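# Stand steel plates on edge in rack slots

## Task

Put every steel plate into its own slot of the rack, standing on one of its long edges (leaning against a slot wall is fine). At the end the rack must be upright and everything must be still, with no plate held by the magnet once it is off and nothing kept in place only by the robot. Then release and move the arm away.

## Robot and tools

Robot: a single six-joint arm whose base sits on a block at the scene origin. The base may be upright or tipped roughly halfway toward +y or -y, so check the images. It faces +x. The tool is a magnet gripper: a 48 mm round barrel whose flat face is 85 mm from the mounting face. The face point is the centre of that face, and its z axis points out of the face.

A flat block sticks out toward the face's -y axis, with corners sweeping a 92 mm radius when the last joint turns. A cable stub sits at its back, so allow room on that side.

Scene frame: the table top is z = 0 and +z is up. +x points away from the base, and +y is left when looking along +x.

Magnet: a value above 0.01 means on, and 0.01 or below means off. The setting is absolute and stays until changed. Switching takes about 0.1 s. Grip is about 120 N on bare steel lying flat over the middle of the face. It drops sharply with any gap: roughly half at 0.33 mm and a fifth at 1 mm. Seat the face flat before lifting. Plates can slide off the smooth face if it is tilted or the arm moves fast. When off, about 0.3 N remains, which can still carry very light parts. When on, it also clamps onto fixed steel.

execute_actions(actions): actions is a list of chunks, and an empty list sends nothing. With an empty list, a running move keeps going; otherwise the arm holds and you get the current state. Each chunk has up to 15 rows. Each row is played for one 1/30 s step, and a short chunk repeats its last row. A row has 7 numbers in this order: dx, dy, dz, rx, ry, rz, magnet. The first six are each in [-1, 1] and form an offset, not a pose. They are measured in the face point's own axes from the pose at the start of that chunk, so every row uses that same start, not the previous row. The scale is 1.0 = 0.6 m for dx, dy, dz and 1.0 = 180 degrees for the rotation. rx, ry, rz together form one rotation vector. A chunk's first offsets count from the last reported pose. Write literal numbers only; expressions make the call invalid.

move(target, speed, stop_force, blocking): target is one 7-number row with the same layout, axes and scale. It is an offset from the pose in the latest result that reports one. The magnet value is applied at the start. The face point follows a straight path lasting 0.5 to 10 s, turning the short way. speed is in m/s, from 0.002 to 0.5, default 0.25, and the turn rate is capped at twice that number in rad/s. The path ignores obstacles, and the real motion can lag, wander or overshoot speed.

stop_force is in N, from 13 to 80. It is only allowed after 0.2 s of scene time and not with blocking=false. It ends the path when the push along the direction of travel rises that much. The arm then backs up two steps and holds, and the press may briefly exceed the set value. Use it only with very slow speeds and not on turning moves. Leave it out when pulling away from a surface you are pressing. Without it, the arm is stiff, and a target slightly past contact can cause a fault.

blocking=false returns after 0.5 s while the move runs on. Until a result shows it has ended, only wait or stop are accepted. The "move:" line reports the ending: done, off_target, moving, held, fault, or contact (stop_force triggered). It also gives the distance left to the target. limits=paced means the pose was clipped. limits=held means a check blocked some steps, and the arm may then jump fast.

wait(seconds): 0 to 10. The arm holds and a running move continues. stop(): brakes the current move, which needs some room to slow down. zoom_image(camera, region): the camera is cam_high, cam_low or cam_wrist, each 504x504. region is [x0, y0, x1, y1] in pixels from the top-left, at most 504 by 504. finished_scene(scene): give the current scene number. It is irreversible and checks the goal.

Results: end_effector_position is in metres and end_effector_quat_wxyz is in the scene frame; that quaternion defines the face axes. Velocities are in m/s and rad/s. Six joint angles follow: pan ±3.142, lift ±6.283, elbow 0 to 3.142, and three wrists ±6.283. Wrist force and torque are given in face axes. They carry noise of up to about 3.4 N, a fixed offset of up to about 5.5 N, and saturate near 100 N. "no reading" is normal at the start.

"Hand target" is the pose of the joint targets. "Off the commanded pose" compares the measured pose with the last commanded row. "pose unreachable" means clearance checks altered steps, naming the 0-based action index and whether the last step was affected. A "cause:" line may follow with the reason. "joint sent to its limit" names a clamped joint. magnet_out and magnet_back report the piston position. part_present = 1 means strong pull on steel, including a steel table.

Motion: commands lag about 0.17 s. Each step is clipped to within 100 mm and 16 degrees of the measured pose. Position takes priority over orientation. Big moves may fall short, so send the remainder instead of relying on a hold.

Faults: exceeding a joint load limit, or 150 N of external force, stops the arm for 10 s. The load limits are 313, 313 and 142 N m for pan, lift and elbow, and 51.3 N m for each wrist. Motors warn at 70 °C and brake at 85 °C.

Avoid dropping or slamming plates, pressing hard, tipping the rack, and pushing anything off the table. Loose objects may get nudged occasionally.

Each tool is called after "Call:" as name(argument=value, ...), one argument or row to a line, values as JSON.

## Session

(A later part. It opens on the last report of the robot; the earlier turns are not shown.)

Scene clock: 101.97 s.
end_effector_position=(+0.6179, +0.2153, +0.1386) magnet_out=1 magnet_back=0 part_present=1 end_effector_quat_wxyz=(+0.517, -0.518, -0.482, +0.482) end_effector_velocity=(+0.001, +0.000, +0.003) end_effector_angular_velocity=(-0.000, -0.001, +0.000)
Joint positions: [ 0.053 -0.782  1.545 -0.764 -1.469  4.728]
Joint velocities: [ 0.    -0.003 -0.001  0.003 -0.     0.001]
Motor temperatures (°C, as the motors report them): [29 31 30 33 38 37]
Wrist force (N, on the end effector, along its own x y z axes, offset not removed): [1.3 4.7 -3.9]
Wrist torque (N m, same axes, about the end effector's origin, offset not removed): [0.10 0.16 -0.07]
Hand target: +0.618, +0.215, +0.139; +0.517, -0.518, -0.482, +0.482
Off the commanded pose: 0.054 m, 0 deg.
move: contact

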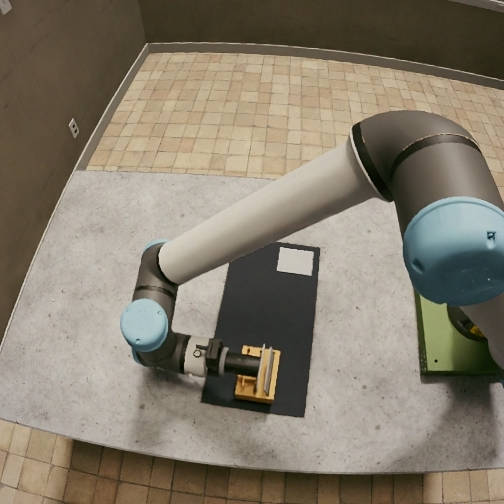

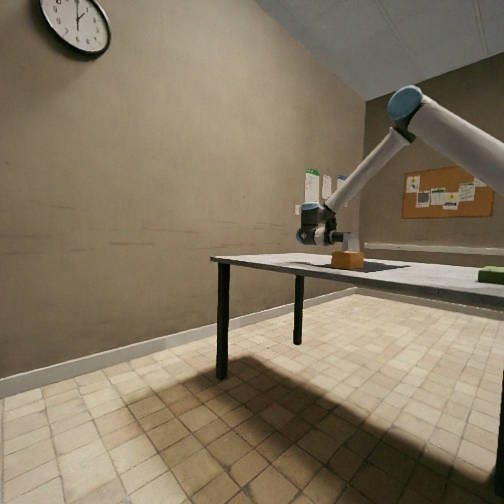

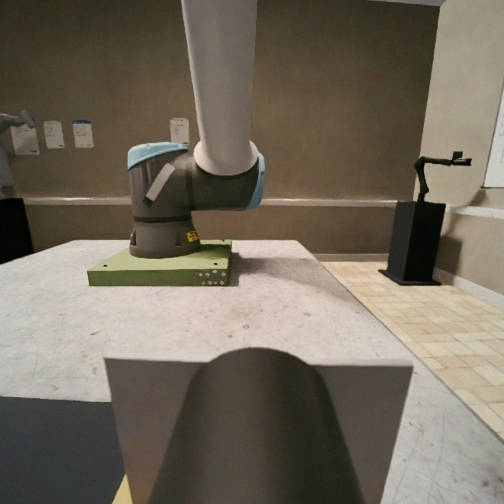

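Call:
execute_actions(
  actions=[
    [[-0.003,-0.005,-0.007,0,0,0,1]],
  ],
)

Call:
move(
  target=[0,0.1,0,0,0,0,1],
  speed=0.03,
  stop_force=15,
)

Scene clock: 104.73 s.
end_effector_position=(+0.6219, +0.2132, +0.1416) magnet_out=1 magnet_back=0 part_present=1 end_effector_quat_wxyz=(+0.517, -0.518, -0.482, +0.482) end_effector_velocity=(+0.001, -0.001, +0.000) end_effector_angular_velocity=(-0.000, -0.000, +0.002)
Joint positions: [ 0.051 -0.782  1.536 -0.756 -1.471  4.728]
Joint velocities: [-0.001  0.    -0.002  0.001 -0.003  0.   ]
Motor temperatures (°C, as the motors report them): [29 31 30 33 38 37]
Wrist force (N, on the end effector, along its own x y z axes, offset not removed): [1.1 2.6 3.0]
Wrist torque (N m, same axes, about the end effector's origin, offset not removed): [0.14 0.02 -0.07]
Hand target: +0.622, +0.213, +0.142; +0.517, -0.518, -0.482, +0.482
Off the commanded pose: 0.000 m, 0 deg.

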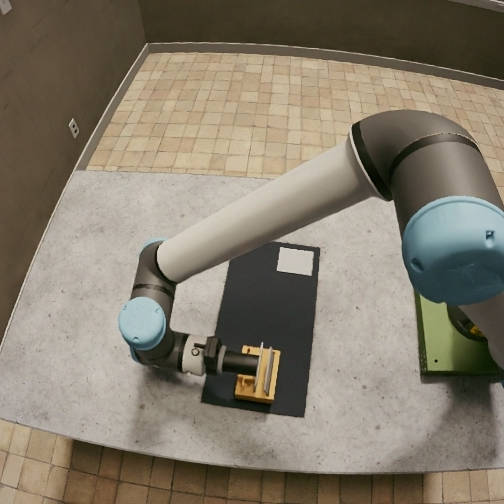

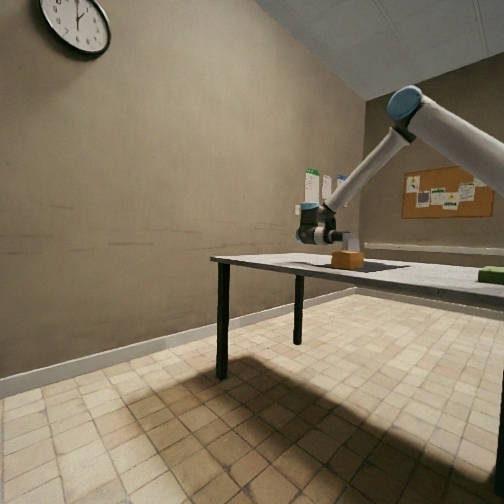

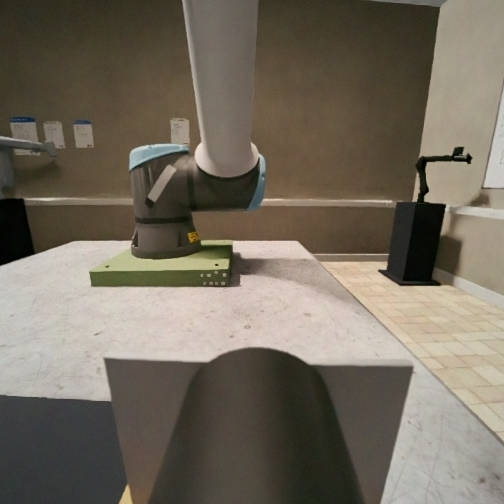

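Scene clock: 106.23 s.
end_effector_position=(+0.6219, +0.2132, +0.1142) magnet_out=1 magnet_back=0 part_present=1 end_effector_quat_wxyz=(+0.517, -0.518, -0.482, +0.482) end_effector_velocity=(-0.000, +0.000, +0.002) end_effector_angular_velocity=(-0.000, +0.001, +0.001)
Joint positions: [ 0.05  -0.751  1.538 -0.79  -1.472  4.728]
Joint velocities: [ 0.001 -0.002 -0.     0.003 -0.001  0.   ]
Motor temperatures (°C, as the motors report them): [29 31 30 33 38 37]
Wrist force (N, on the end effector, along its own x y z axes, offset not removed): [8.8 3.7 4.3]
Wrist torque (N m, same axes, about the end effector's origin, offset not removed): [0.18 -0.81 -0.06]
Hand target: +0.622, +0.213, +0.115; +0.517, -0.518, -0.482, +0.482
Off the commanded pose: 0.033 m, 0 deg.
move: contact

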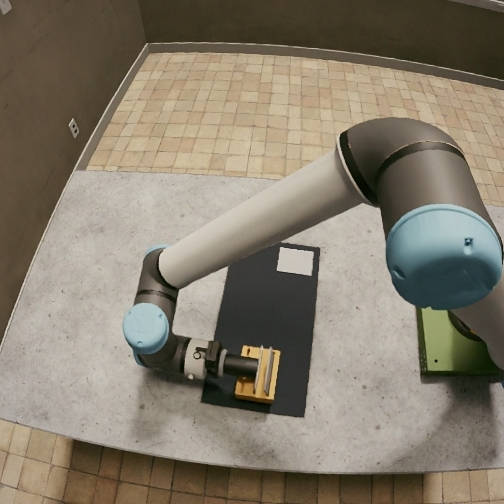

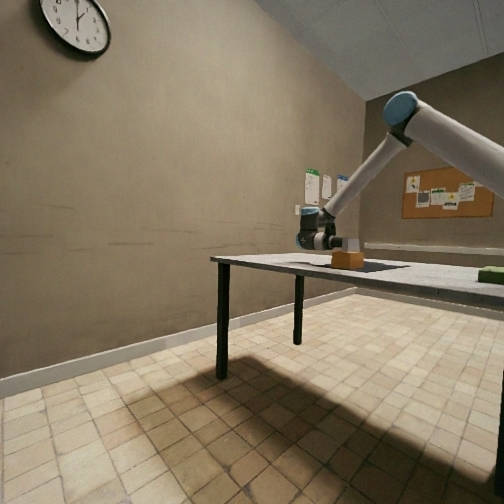

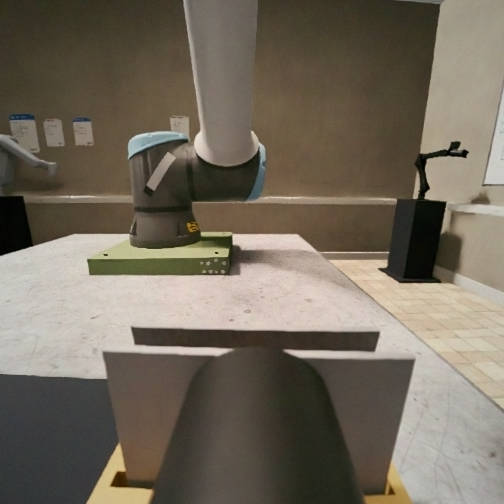

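Call:
execute_actions(
  actions=[
    [[0,-0.005,0,0,0,0,0]],
  ],
)

Call:
move(
  target=[0,-0.09,-0.13,0,0,0,0],
)

Call:
move(
  target=[0,0,0,-0.5,0,0,0],
  speed=0.4,
)

Scene clock: 108.47 s.
end_effector_position=(+0.6219, +0.2132, +0.1171) magnet_out=0 magnet_back=1 part_present=0 end_effector_quat_wxyz=(+0.517, -0.518, -0.482, +0.482) end_effector_velocity=(+0.000, -0.000, +0.000) end_effector_angular_velocity=(-0.001, +0.000, -0.001)
Joint positions: [ 0.05  -0.754  1.538 -0.786 -1.472  4.728]
Joint velocities: [-0.    -0.    -0.     0.     0.     0.001]
Motor temperatures (°C, as the motors report them): [29 31 30 33 38 37]
Wrist force (N, on the end effector, along its own x y z axes, offset not removed): [0.2 3.6 5.0]
Wrist torque (N m, same axes, about the end effector's origin, offset not removed): [0.40 0.09 -0.24]
Hand target: +0.622, +0.213, +0.117; +0.517, -0.518, -0.482, +0.482
Off the commanded pose: 0.000 m, 0 deg.

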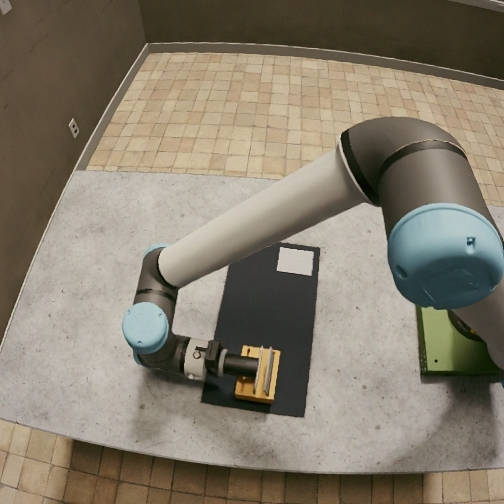

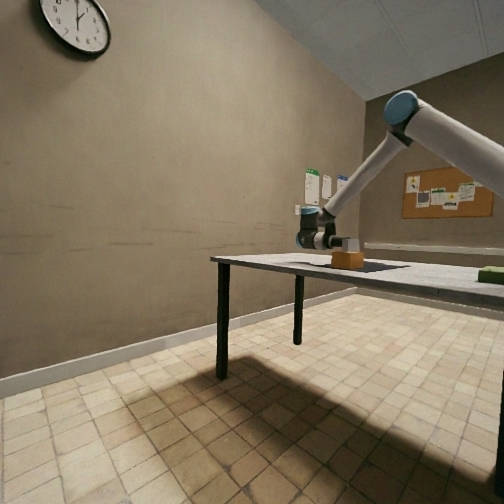

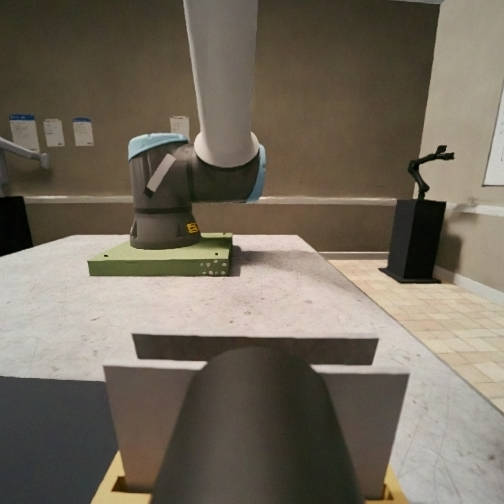

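Scene clock: 109.47 s.
end_effector_position=(+0.6995, +0.2077, +0.1710) magnet_out=0 magnet_back=1 part_present=0 end_effector_quat_wxyz=(+0.517, -0.518, -0.482, +0.482) end_effector_velocity=(+0.001, +0.001, +0.000) end_effector_angular_velocity=(-0.000, +0.003, +0.002)
Joint positions: [ 0.043 -0.716  1.336 -0.622 -1.479  4.727]
Joint velocities: [ 0.001  0.003 -0.005  0.005 -0.001  0.   ]
Motor temperatures (°C, as the motors report them): [29 31 30 33 38 37]
Wrist force (N, on the end effector, along its own x y z axes, offset not removed): [1.5 10.0 -2.9]
Wrist torque (N m, same axes, about the end effector's origin, offset not removed): [1.20 -0.32 -0.28]
Hand target: +0.700, +0.208, +0.171; +0.517, -0.518, -0.482, +0.482
Off the commanded pose: 0.000 m, 0 deg.
move: done

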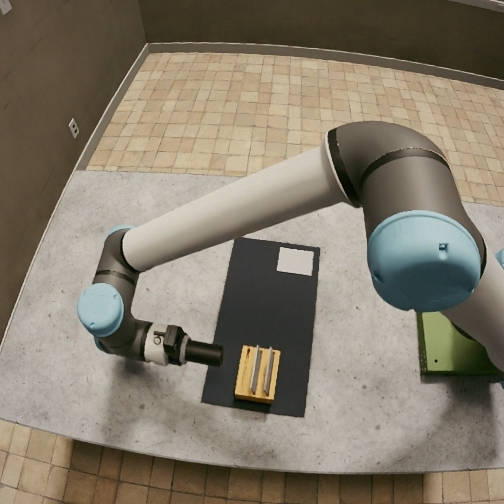

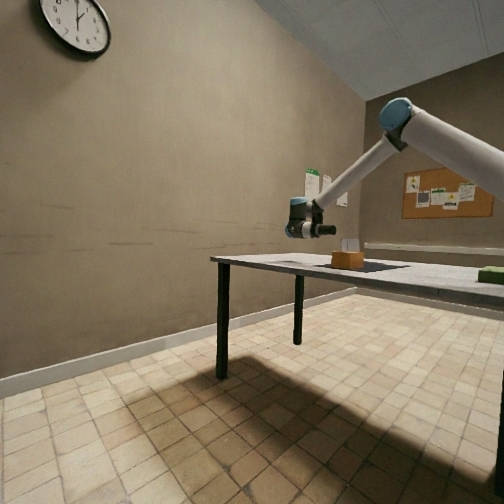

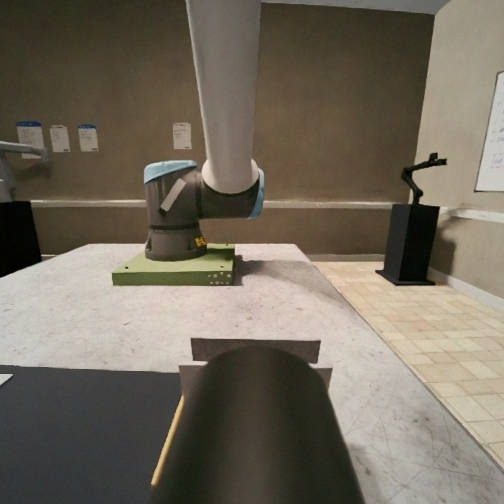

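Scene clock: 112.07 s.
end_effector_position=(+0.6993, +0.2076, +0.1709) magnet_out=0 magnet_back=1 part_present=0 end_effector_quat_wxyz=(-0.000, +0.732, +0.681, -0.001) end_effector_velocity=(+0.000, +0.001, -0.001) end_effector_angular_velocity=(-0.000, -0.012, +0.001)
Joint positions: [ 0.077 -1.256  2.051 -2.365 -1.585  4.839]
Joint velocities: [ 0.001 -0.     0.006 -0.018 -0.001 -0.   ]
Motor temperatures (°C, as the motors report them): [29 31 30 33 38 37]
Wrist force (N, on the end effector, along its own x y z axes, offset not removed): [-4.2 5.7 -0.5]
Wrist torque (N m, same axes, about the end effector's origin, offset not removed): [0.70 0.21 0.01]
Hand target: +0.699, +0.208, +0.171; +0.000, +0.732, +0.681, -0.000
Off the commanded pose: 0.000 m, 0 deg.
move: done

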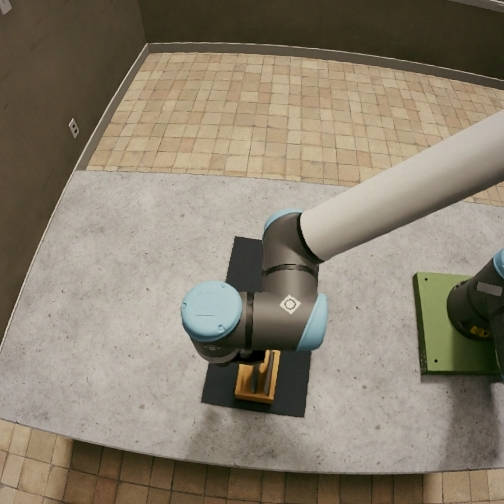

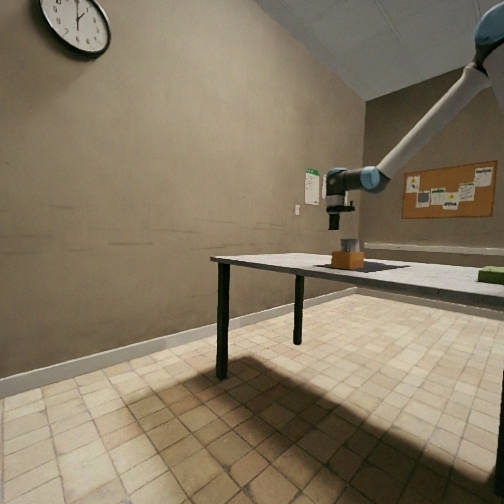

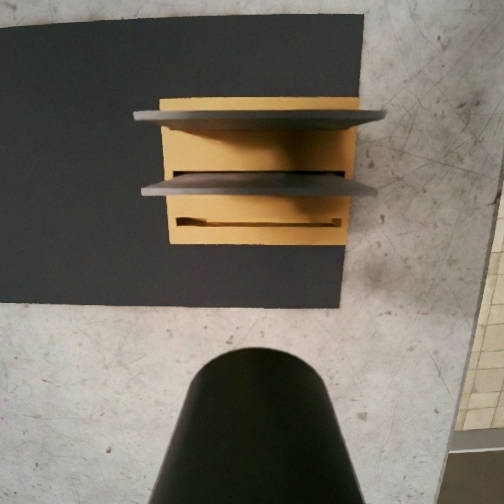

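Call:
move(
  target=[-0.541,-0.261,0.218,0,0,-0.503,0],
  speed=0.3,
)

Scene clock: 117.23 s.
end_effector_position=(+0.5200, -0.1042, +0.0408) magnet_out=0 magnet_back=1 part_present=0 end_effector_quat_wxyz=(-0.001, +0.032, +0.999, +0.000) end_effector_velocity=(-0.001, -0.003, -0.001) end_effector_angular_velocity=(+0.001, -0.003, +0.012)
Joint positions: [-0.505 -1.266  2.486 -2.797 -1.583  2.678]
Joint velocities: [-0.007  0.001  0.001 -0.005  0.003 -0.019]
Motor temperatures (°C, as the motors report them): [29 31 30 33 38 37]
Wrist force (N, on the end effector, along its own x y z axes, offset not removed): [-4.8 2.7 2.8]
Wrist torque (N m, same axes, about the end effector's origin, offset not removed): [0.38 0.42 -0.04]
Hand target: +0.520, -0.104, +0.041; -0.001, +0.031, +1.000, +0.000
Off the commanded pose: 0.001 m, 0 deg.
move: done

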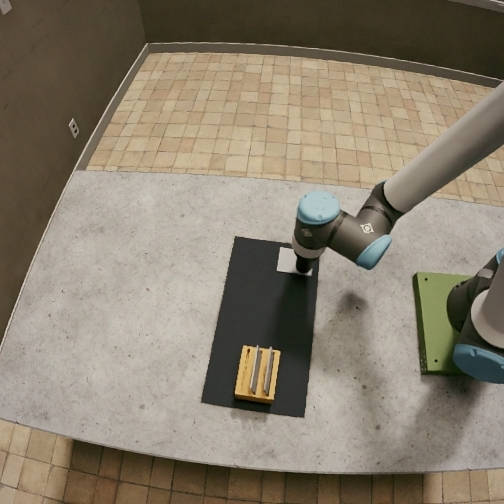

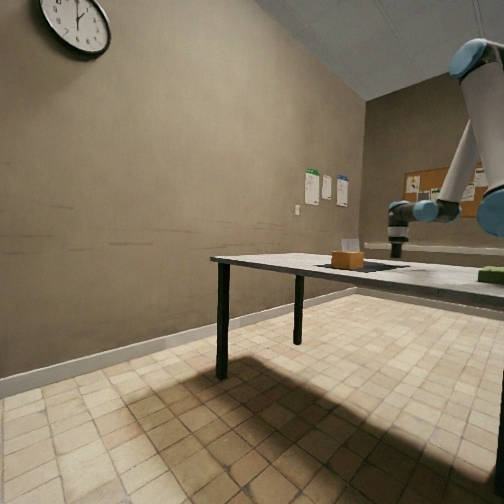

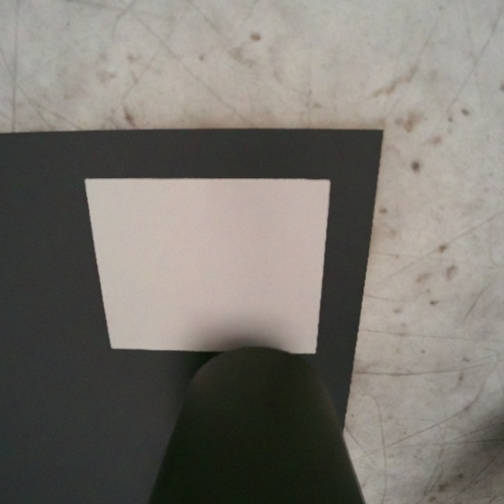

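Call:
move(
  target=[-0.033,-0.107,0.034,0,0,0,0],
  speed=0.1,
)

Scene clock: 119.47 s.
end_effector_position=(+0.5357, -0.1693, +0.0204) magnet_out=0 magnet_back=1 part_present=0 end_effector_quat_wxyz=(-0.001, +0.032, +0.999, +0.000) end_effector_velocity=(+0.001, -0.002, -0.001) end_effector_angular_velocity=(+0.002, -0.002, +0.000)
Joint positions: [-0.595 -1.19   2.43  -2.818 -1.582  2.589]
Joint velocities: [-0.003  0.003 -0.002 -0.     0.003 -0.003]
Motor temperatures (°C, as the motors report them): [29 31 30 33 38 37]
Wrist force (N, on the end effector, along its own x y z axes, offset not removed): [3.1 6.7 1.4]
Wrist torque (N m, same axes, about the end effector's origin, offset not removed): [0.65 -0.36 -0.15]
Hand target: +0.536, -0.169, +0.020; -0.001, +0.032, +0.999, +0.000
Off the commanded pose: 0.000 m, 0 deg.
move: done

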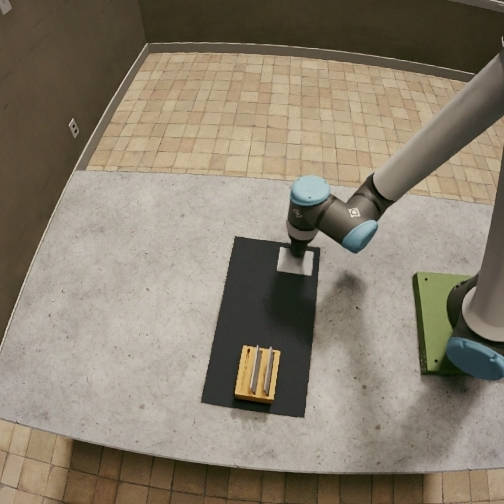

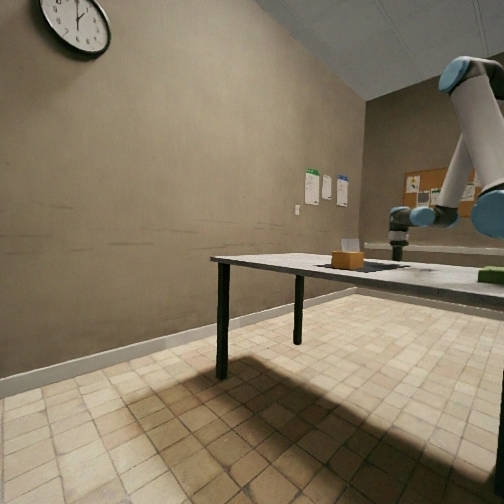

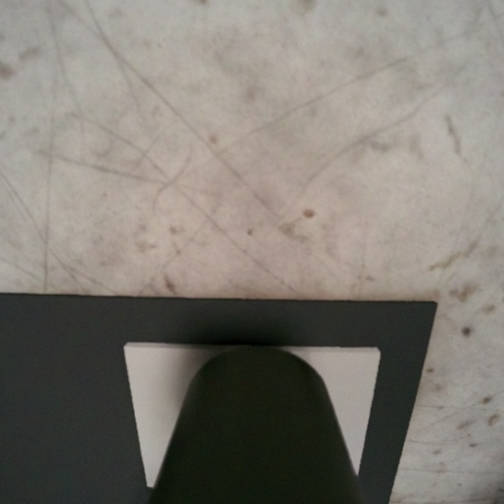

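Call:
move(
  target=[-0.003,-0.007,0.02,0,0,0,1],
  speed=0.05,
)

Call:
move(
  target=[0,0,-0.27,0,0,0,1],
)

Scene clock: 121.60 s.
end_effector_position=(+0.5372, -0.1735, +0.0087) magnet_out=1 magnet_back=0 part_present=1 end_effector_quat_wxyz=(-0.001, +0.032, +0.999, +0.000) end_effector_velocity=(+0.000, -0.002, -0.002) end_effector_angular_velocity=(-0.001, +0.000, -0.002)
Joint positions: [-0.6   -1.16   2.426 -2.844 -1.582  2.583]
Joint velocities: [-0.002  0.005 -0.001 -0.004 -0.001 -0.001]
Motor temperatures (°C, as the motors report them): [29 31 30 33 38 37]
Wrist force (N, on the end effector, along its own x y z axes, offset not removed): [-3.2 5.4 1.9]
Wrist torque (N m, same axes, about the end effector's origin, offset not removed): [0.79 0.40 -0.19]
Hand target: +0.537, -0.174, +0.008; -0.001, +0.032, +0.999, +0.000
Off the commanded pose: 0.000 m, 0 deg.
move: done

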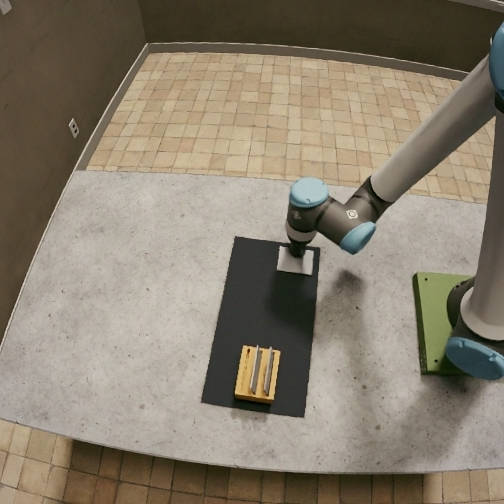

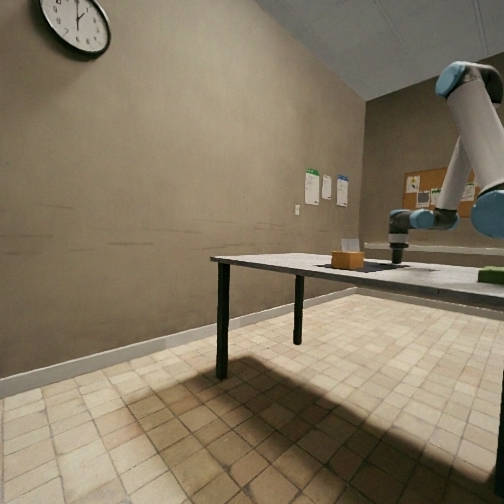

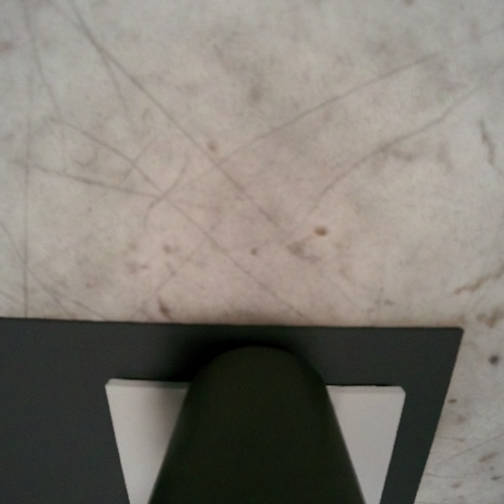

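Scene clock: 122.90 s.
end_effector_position=(+0.5375, -0.1736, +0.1701) magnet_out=1 magnet_back=0 part_present=1 end_effector_quat_wxyz=(-0.001, +0.032, +0.999, +0.000) end_effector_velocity=(-0.000, -0.001, +0.002) end_effector_angular_velocity=(-0.000, +0.001, +0.000)
Joint positions: [-0.597 -1.501  2.361 -2.439 -1.582  2.587]
Joint velocities: [-0.001 -0.004 -0.002  0.006 -0.001 -0.001]
Motor temperatures (°C, as the motors report them): [29 31 30 33 38 37]
Wrist force (N, on the end effector, along its own x y z axes, offset not removed): [3.9 1.0 -1.5]
Wrist torque (N m, same axes, about the end effector's origin, offset not removed): [-0.06 -0.17 -0.21]
Hand target: +0.537, -0.174, +0.170; -0.001, +0.032, +0.999, +0.000
Off the commanded pose: 0.001 m, 0 deg.
move: done

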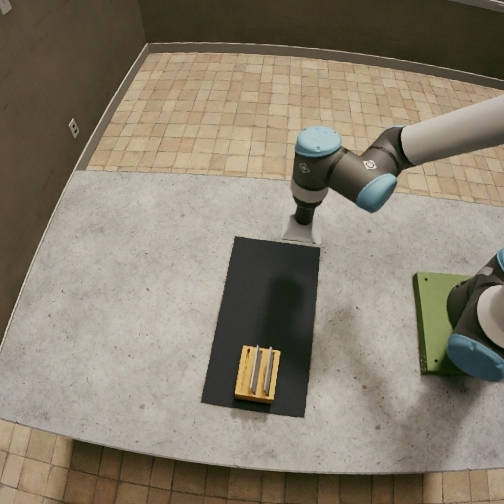

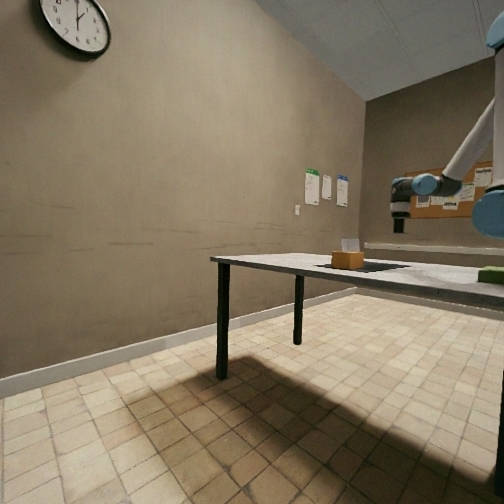

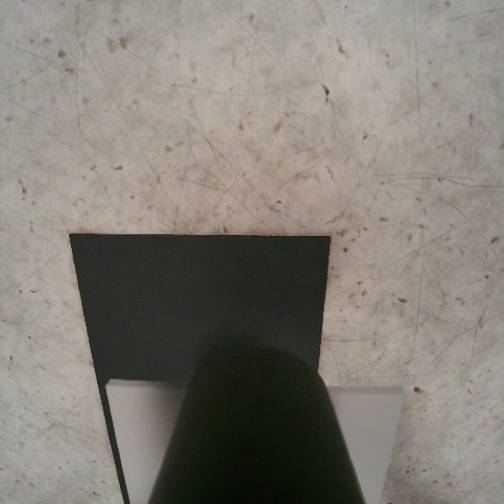

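Call:
move(
  target=[-0.148,0.652,0,0,0,0.503,1],
  speed=0.3,
)

Call:
move(
  target=[0,0,0,0.5,0,0,1],
  speed=0.4,
)

Call:
move(
  target=[0,0.1,0,0,0,0,1],
  speed=0.03,
  stop_force=15,
)

Scene clock: 128.97 s.
end_effector_position=(+0.6505, +0.2105, +0.1698) magnet_out=1 magnet_back=0 part_present=1 end_effector_quat_wxyz=(-0.000, +0.732, +0.681, -0.001) end_effector_velocity=(+0.001, +0.002, -0.000) end_effector_angular_velocity=(-0.002, +0.001, -0.012)
Joint positions: [ 0.085 -1.316  2.14  -2.394 -1.585  4.847]
Joint velocities: [ 0.003  0.003 -0.003  0.002 -0.001  0.015]
Motor temperatures (°C, as the motors report them): [29 31 30 33 38 37]
Wrist force (N, on the end effector, along its own x y z axes, offset not removed): [4.7 1.5 -3.7]
Wrist torque (N m, same axes, about the end effector's origin, offset not removed): [0.26 -0.53 -0.05]
Hand target: +0.651, +0.211, +0.170; -0.000, +0.733, +0.681, -0.001
Off the commanded pose: 0.001 m, 0 deg.
move: done

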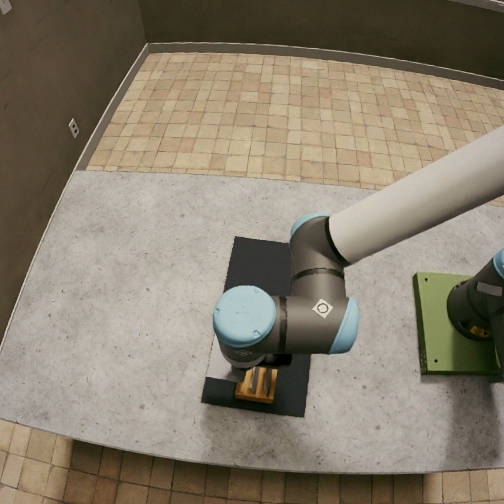

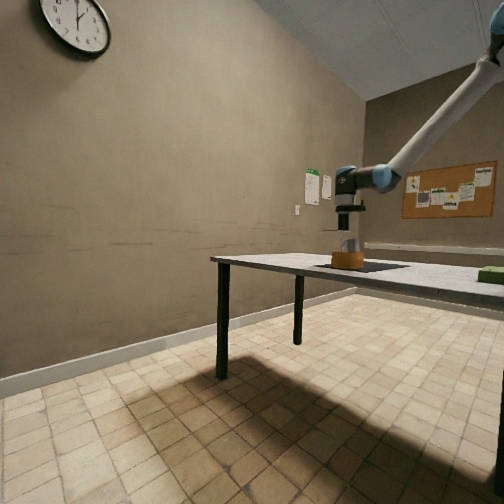

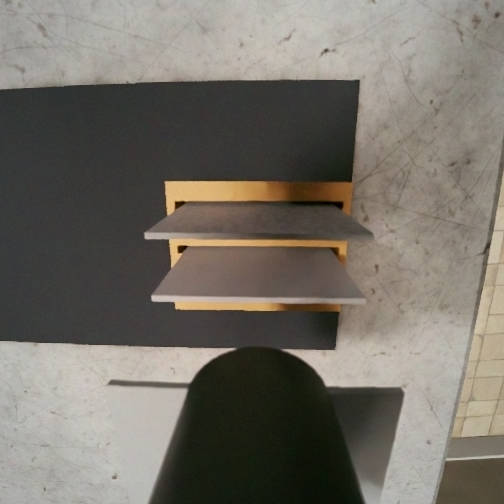

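Scene clock: 131.53 s.
end_effector_position=(+0.6507, +0.2104, +0.1700) magnet_out=1 magnet_back=0 part_present=1 end_effector_quat_wxyz=(+0.517, -0.518, -0.482, +0.482) end_effector_velocity=(-0.001, +0.001, -0.000) end_effector_angular_velocity=(+0.001, +0.013, +0.000)
Joint positions: [ 0.047 -0.778  1.462 -0.686 -1.475  4.728]
Joint velocities: [ 0.001  0.005 -0.002  0.011  0.001 -0.001]
Motor temperatures (°C, as the motors report them): [29 31 30 33 38 37]
Wrist force (N, on the end effector, along its own x y z axes, offset not removed): [3.8 9.8 0.0]
Wrist torque (N m, same axes, about the end effector's origin, offset not removed): [0.85 -0.30 -0.31]
Hand target: +0.651, +0.211, +0.170; +0.517, -0.517, -0.481, +0.483
Off the commanded pose: 0.000 m, 0 deg.
move: done

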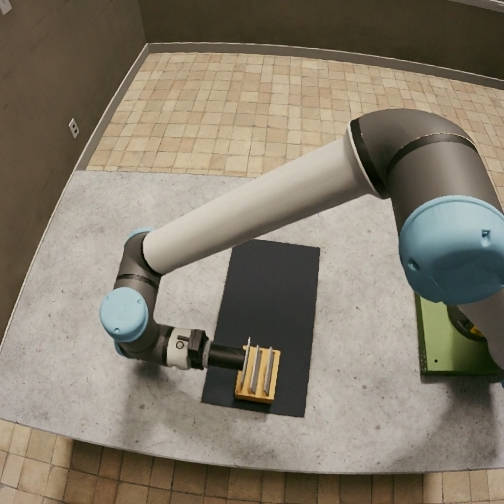

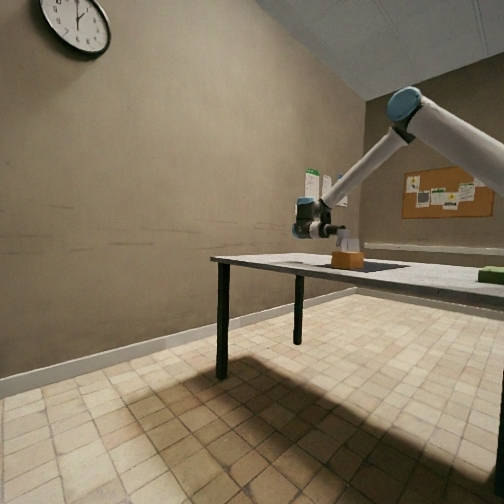

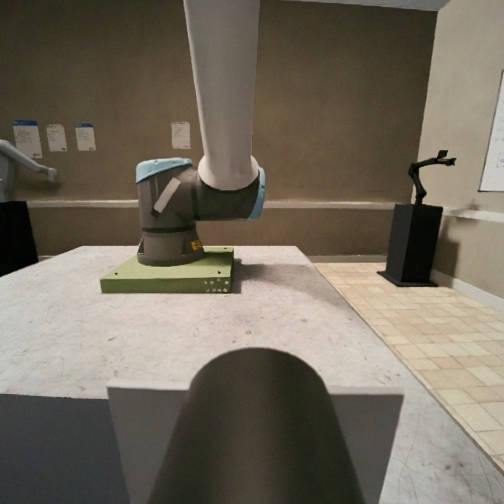

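Scene clock: 132.87 s.
end_effector_position=(+0.6506, +0.2104, +0.1474) magnet_out=1 magnet_back=0 part_present=1 end_effector_quat_wxyz=(+0.517, -0.518, -0.482, +0.482) end_effector_velocity=(+0.001, -0.001, +0.003) end_effector_angular_velocity=(+0.000, -0.002, +0.001)
Joint positions: [ 0.047 -0.754  1.466 -0.714 -1.475  4.728]
Joint velocities: [-0.    -0.003 -0.002  0.003 -0.001 -0.   ]
Motor temperatures (°C, as the motors report them): [29 31 30 33 38 37]
Wrist force (N, on the end effector, along its own x y z axes, offset not removed): [7.3 2.9 0.7]
Wrist torque (N m, same axes, about the end effector's origin, offset not removed): [0.24 -0.69 -0.01]
Hand target: +0.651, +0.210, +0.148; +0.517, -0.518, -0.482, +0.482
Off the commanded pose: 0.037 m, 0 deg.
move: contact

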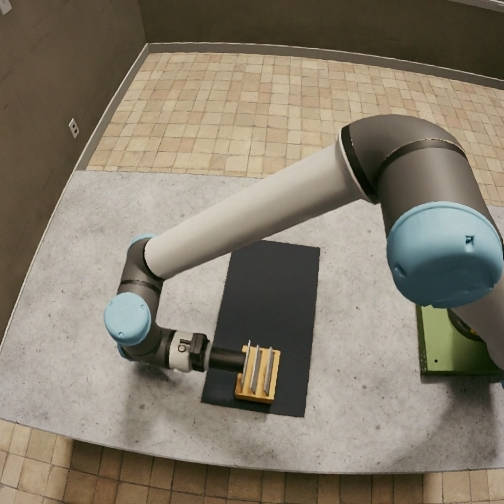

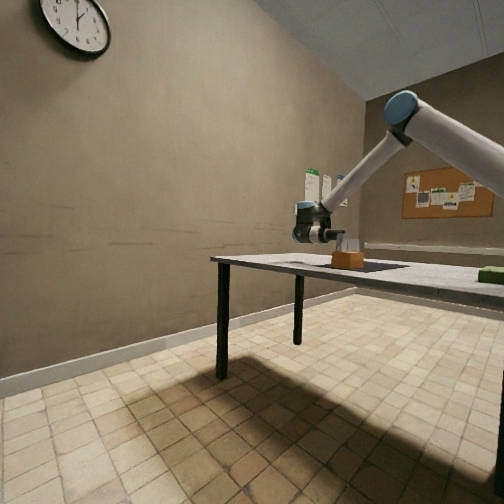

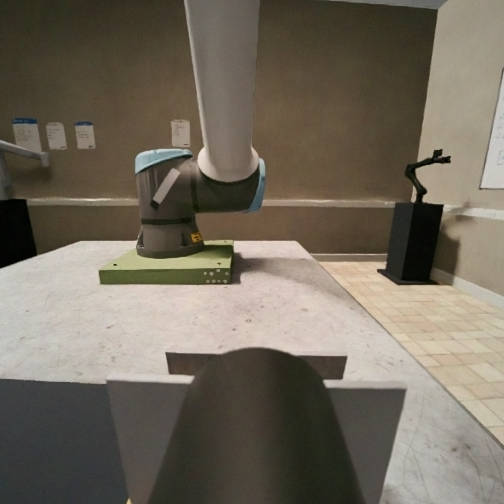

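Call:
execute_actions(
  actions=[
    [[0.002,-0.004,-0.004,0,0,0,1]],
  ],
)

Call:
move(
  target=[0,0.1,0,0,0,0,1],
  speed=0.03,
  stop_force=15,
)

Scene clock: 134.83 s.
end_effector_position=(+0.6530, +0.2114, +0.1499) magnet_out=1 magnet_back=0 part_present=1 end_effector_quat_wxyz=(+0.517, -0.518, -0.482, +0.482) end_effector_velocity=(+0.000, -0.000, -0.000) end_effector_angular_velocity=(-0.000, +0.001, +0.002)
Joint positions: [ 0.048 -0.753  1.459 -0.707 -1.474  4.728]
Joint velocities: [ 0.     0.001 -0.001  0.001 -0.001  0.   ]
Motor temperatures (°C, as the motors report them): [29 31 30 33 38 37]
Wrist force (N, on the end effector, along its own x y z axes, offset not removed): [0.5 3.4 -6.0]
Wrist torque (N m, same axes, about the end effector's origin, offset not removed): [0.09 0.01 -0.34]
Hand target: +0.653, +0.211, +0.150; +0.517, -0.518, -0.482, +0.482
Off the commanded pose: 0.000 m, 0 deg.

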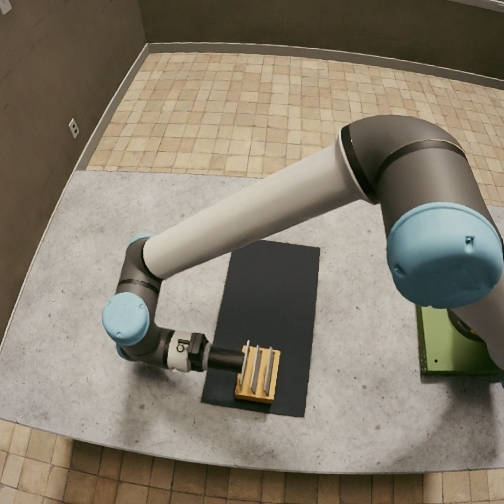

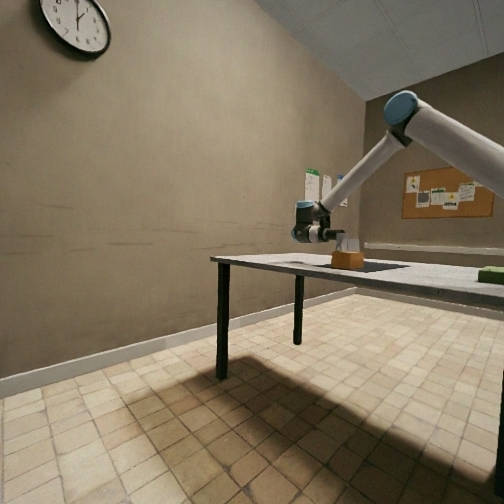

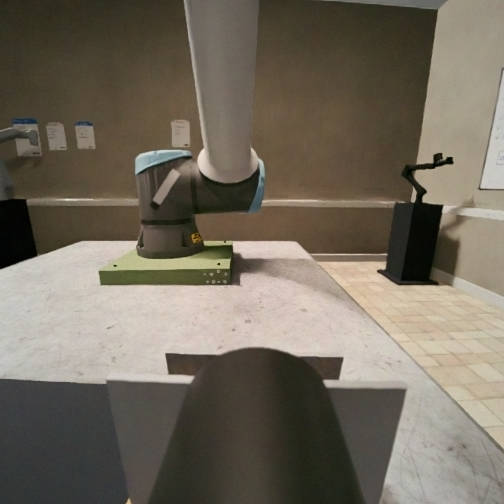

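Scene clock: 136.33 s.
end_effector_position=(+0.6529, +0.2114, +0.1224) magnet_out=1 magnet_back=0 part_present=1 end_effector_quat_wxyz=(+0.517, -0.518, -0.481, +0.482) end_effector_velocity=(-0.000, -0.001, +0.002) end_effector_angular_velocity=(+0.000, +0.001, +0.000)
Joint positions: [ 0.047 -0.724  1.462 -0.74  -1.474  4.728]
Joint velocities: [-0.001 -0.002  0.001  0.003 -0.001 -0.   ]
Motor temperatures (°C, as the motors report them): [29 31 30 33 38 37]
Wrist force (N, on the end effector, along its own x y z axes, offset not removed): [-5.2 -3.7 0.6]
Wrist torque (N m, same axes, about the end effector's origin, offset not removed): [-0.48 0.50 -0.06]
Hand target: +0.653, +0.211, +0.123; +0.517, -0.518, -0.482, +0.482
Off the commanded pose: 0.033 m, 0 deg.
move: contact

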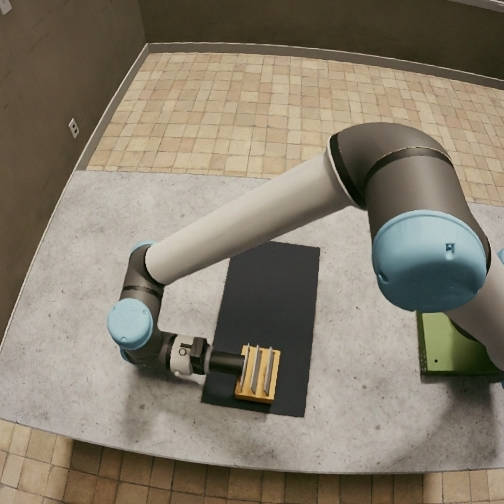

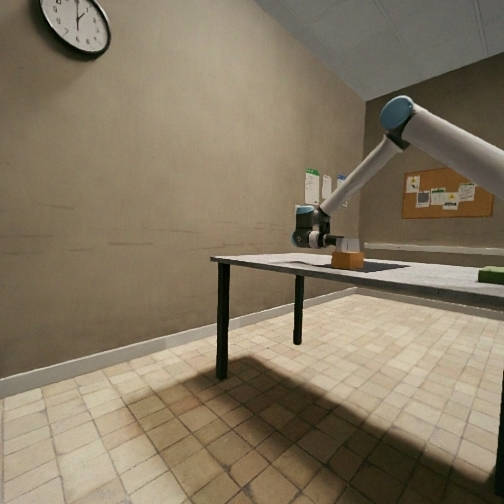

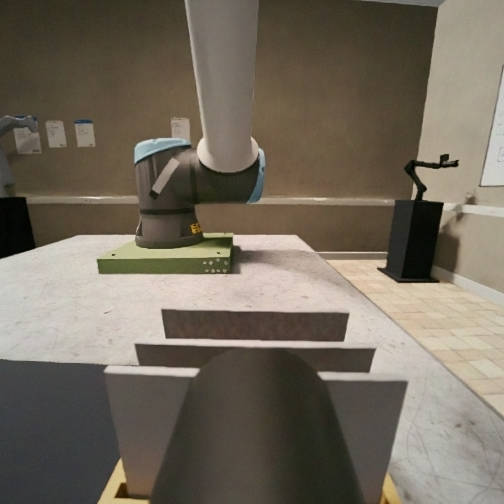

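Call:
execute_actions(
  actions=[
    [[0,-0.005,0,0,0,0,0]],
  ],
)

Call:
move(
  target=[0,-0.12,-0.13,0,0,0,0],
)

Scene clock: 137.73 s.
end_effector_position=(+0.6529, +0.2114, +0.1254) magnet_out=0 magnet_back=1 part_present=0 end_effector_quat_wxyz=(+0.517, -0.518, -0.481, +0.482) end_effector_velocity=(-0.000, +0.001, +0.000) end_effector_angular_velocity=(+0.000, +0.000, +0.001)
Joint positions: [ 0.047 -0.727  1.462 -0.736 -1.474  4.728]
Joint velocities: [ 0.001 -0.     0.     0.    -0.    -0.   ]
Motor temperatures (°C, as the motors report them): [29 31 30 33 38 37]
Wrist force (N, on the end effector, along its own x y z axes, offset not removed): [2.8 6.9 2.2]
Wrist torque (N m, same axes, about the end effector's origin, offset not removed): [0.82 -0.14 -0.11]
Hand target: +0.653, +0.211, +0.125; +0.517, -0.518, -0.481, +0.482
Off the commanded pose: 0.000 m, 0 deg.

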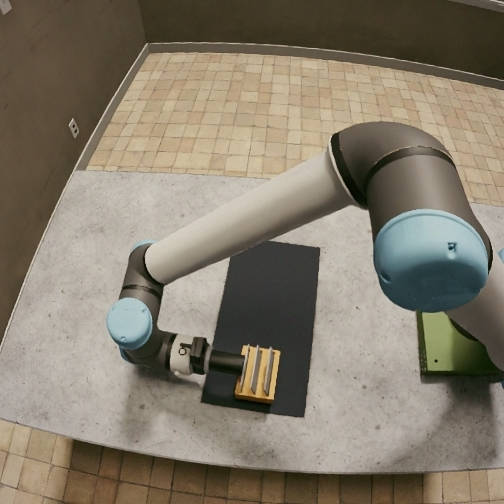

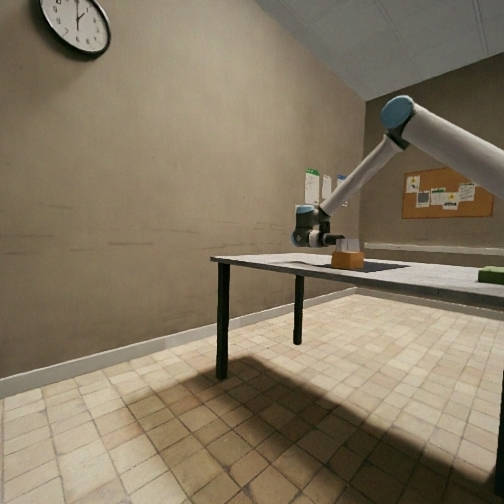

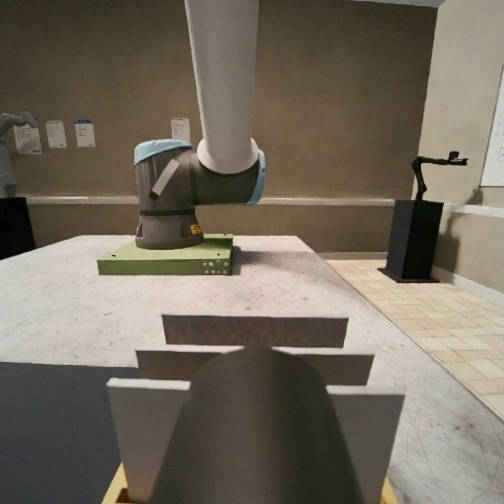

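Scene clock: 138.80 s.
end_effector_position=(+0.7307, +0.2058, +0.1971) magnet_out=0 magnet_back=1 part_present=0 end_effector_quat_wxyz=(+0.517, -0.518, -0.481, +0.482) end_effector_velocity=(+0.002, -0.001, +0.001) end_effector_angular_velocity=(+0.001, +0.001, -0.001)
Joint positions: [ 0.041 -0.697  1.243 -0.548 -1.481  4.728]
Joint velocities: [-0.001  0.002 -0.005  0.004 -0.    -0.001]
Motor temperatures (°C, as the motors report them): [29 31 30 33 38 37]
Wrist force (N, on the end effector, along its own x y z axes, offset not removed): [-0.5 5.6 3.8]
Wrist torque (N m, same axes, about the end effector's origin, offset not removed): [0.61 0.13 -0.12]
Hand target: +0.731, +0.206, +0.197; +0.517, -0.518, -0.481, +0.482
Off the commanded pose: 0.000 m, 0 deg.
move: done

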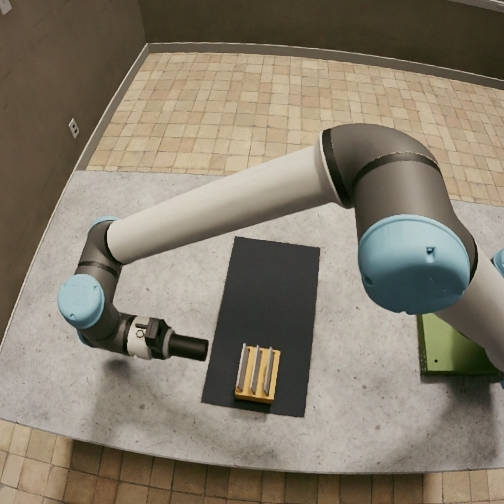

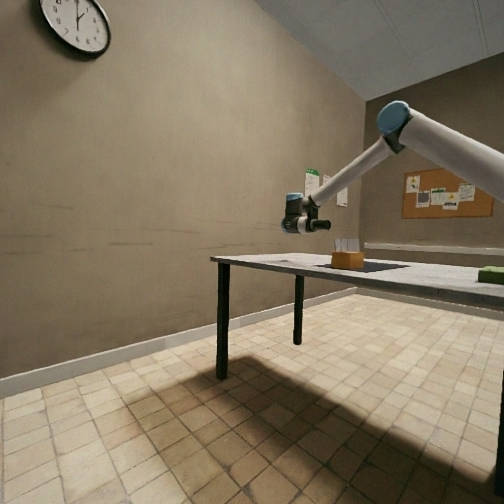

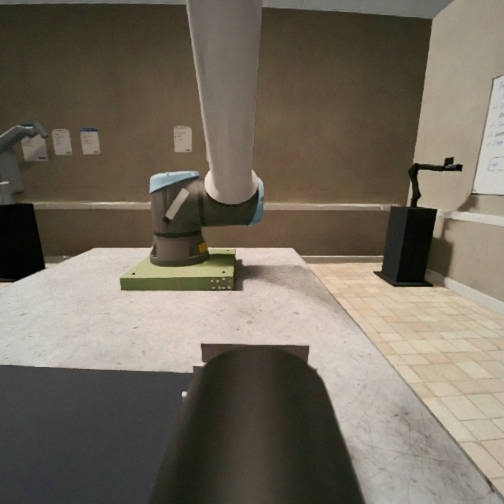

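Call:
finished_scene(
  scene=2,
)

The scene is finished: the task was done.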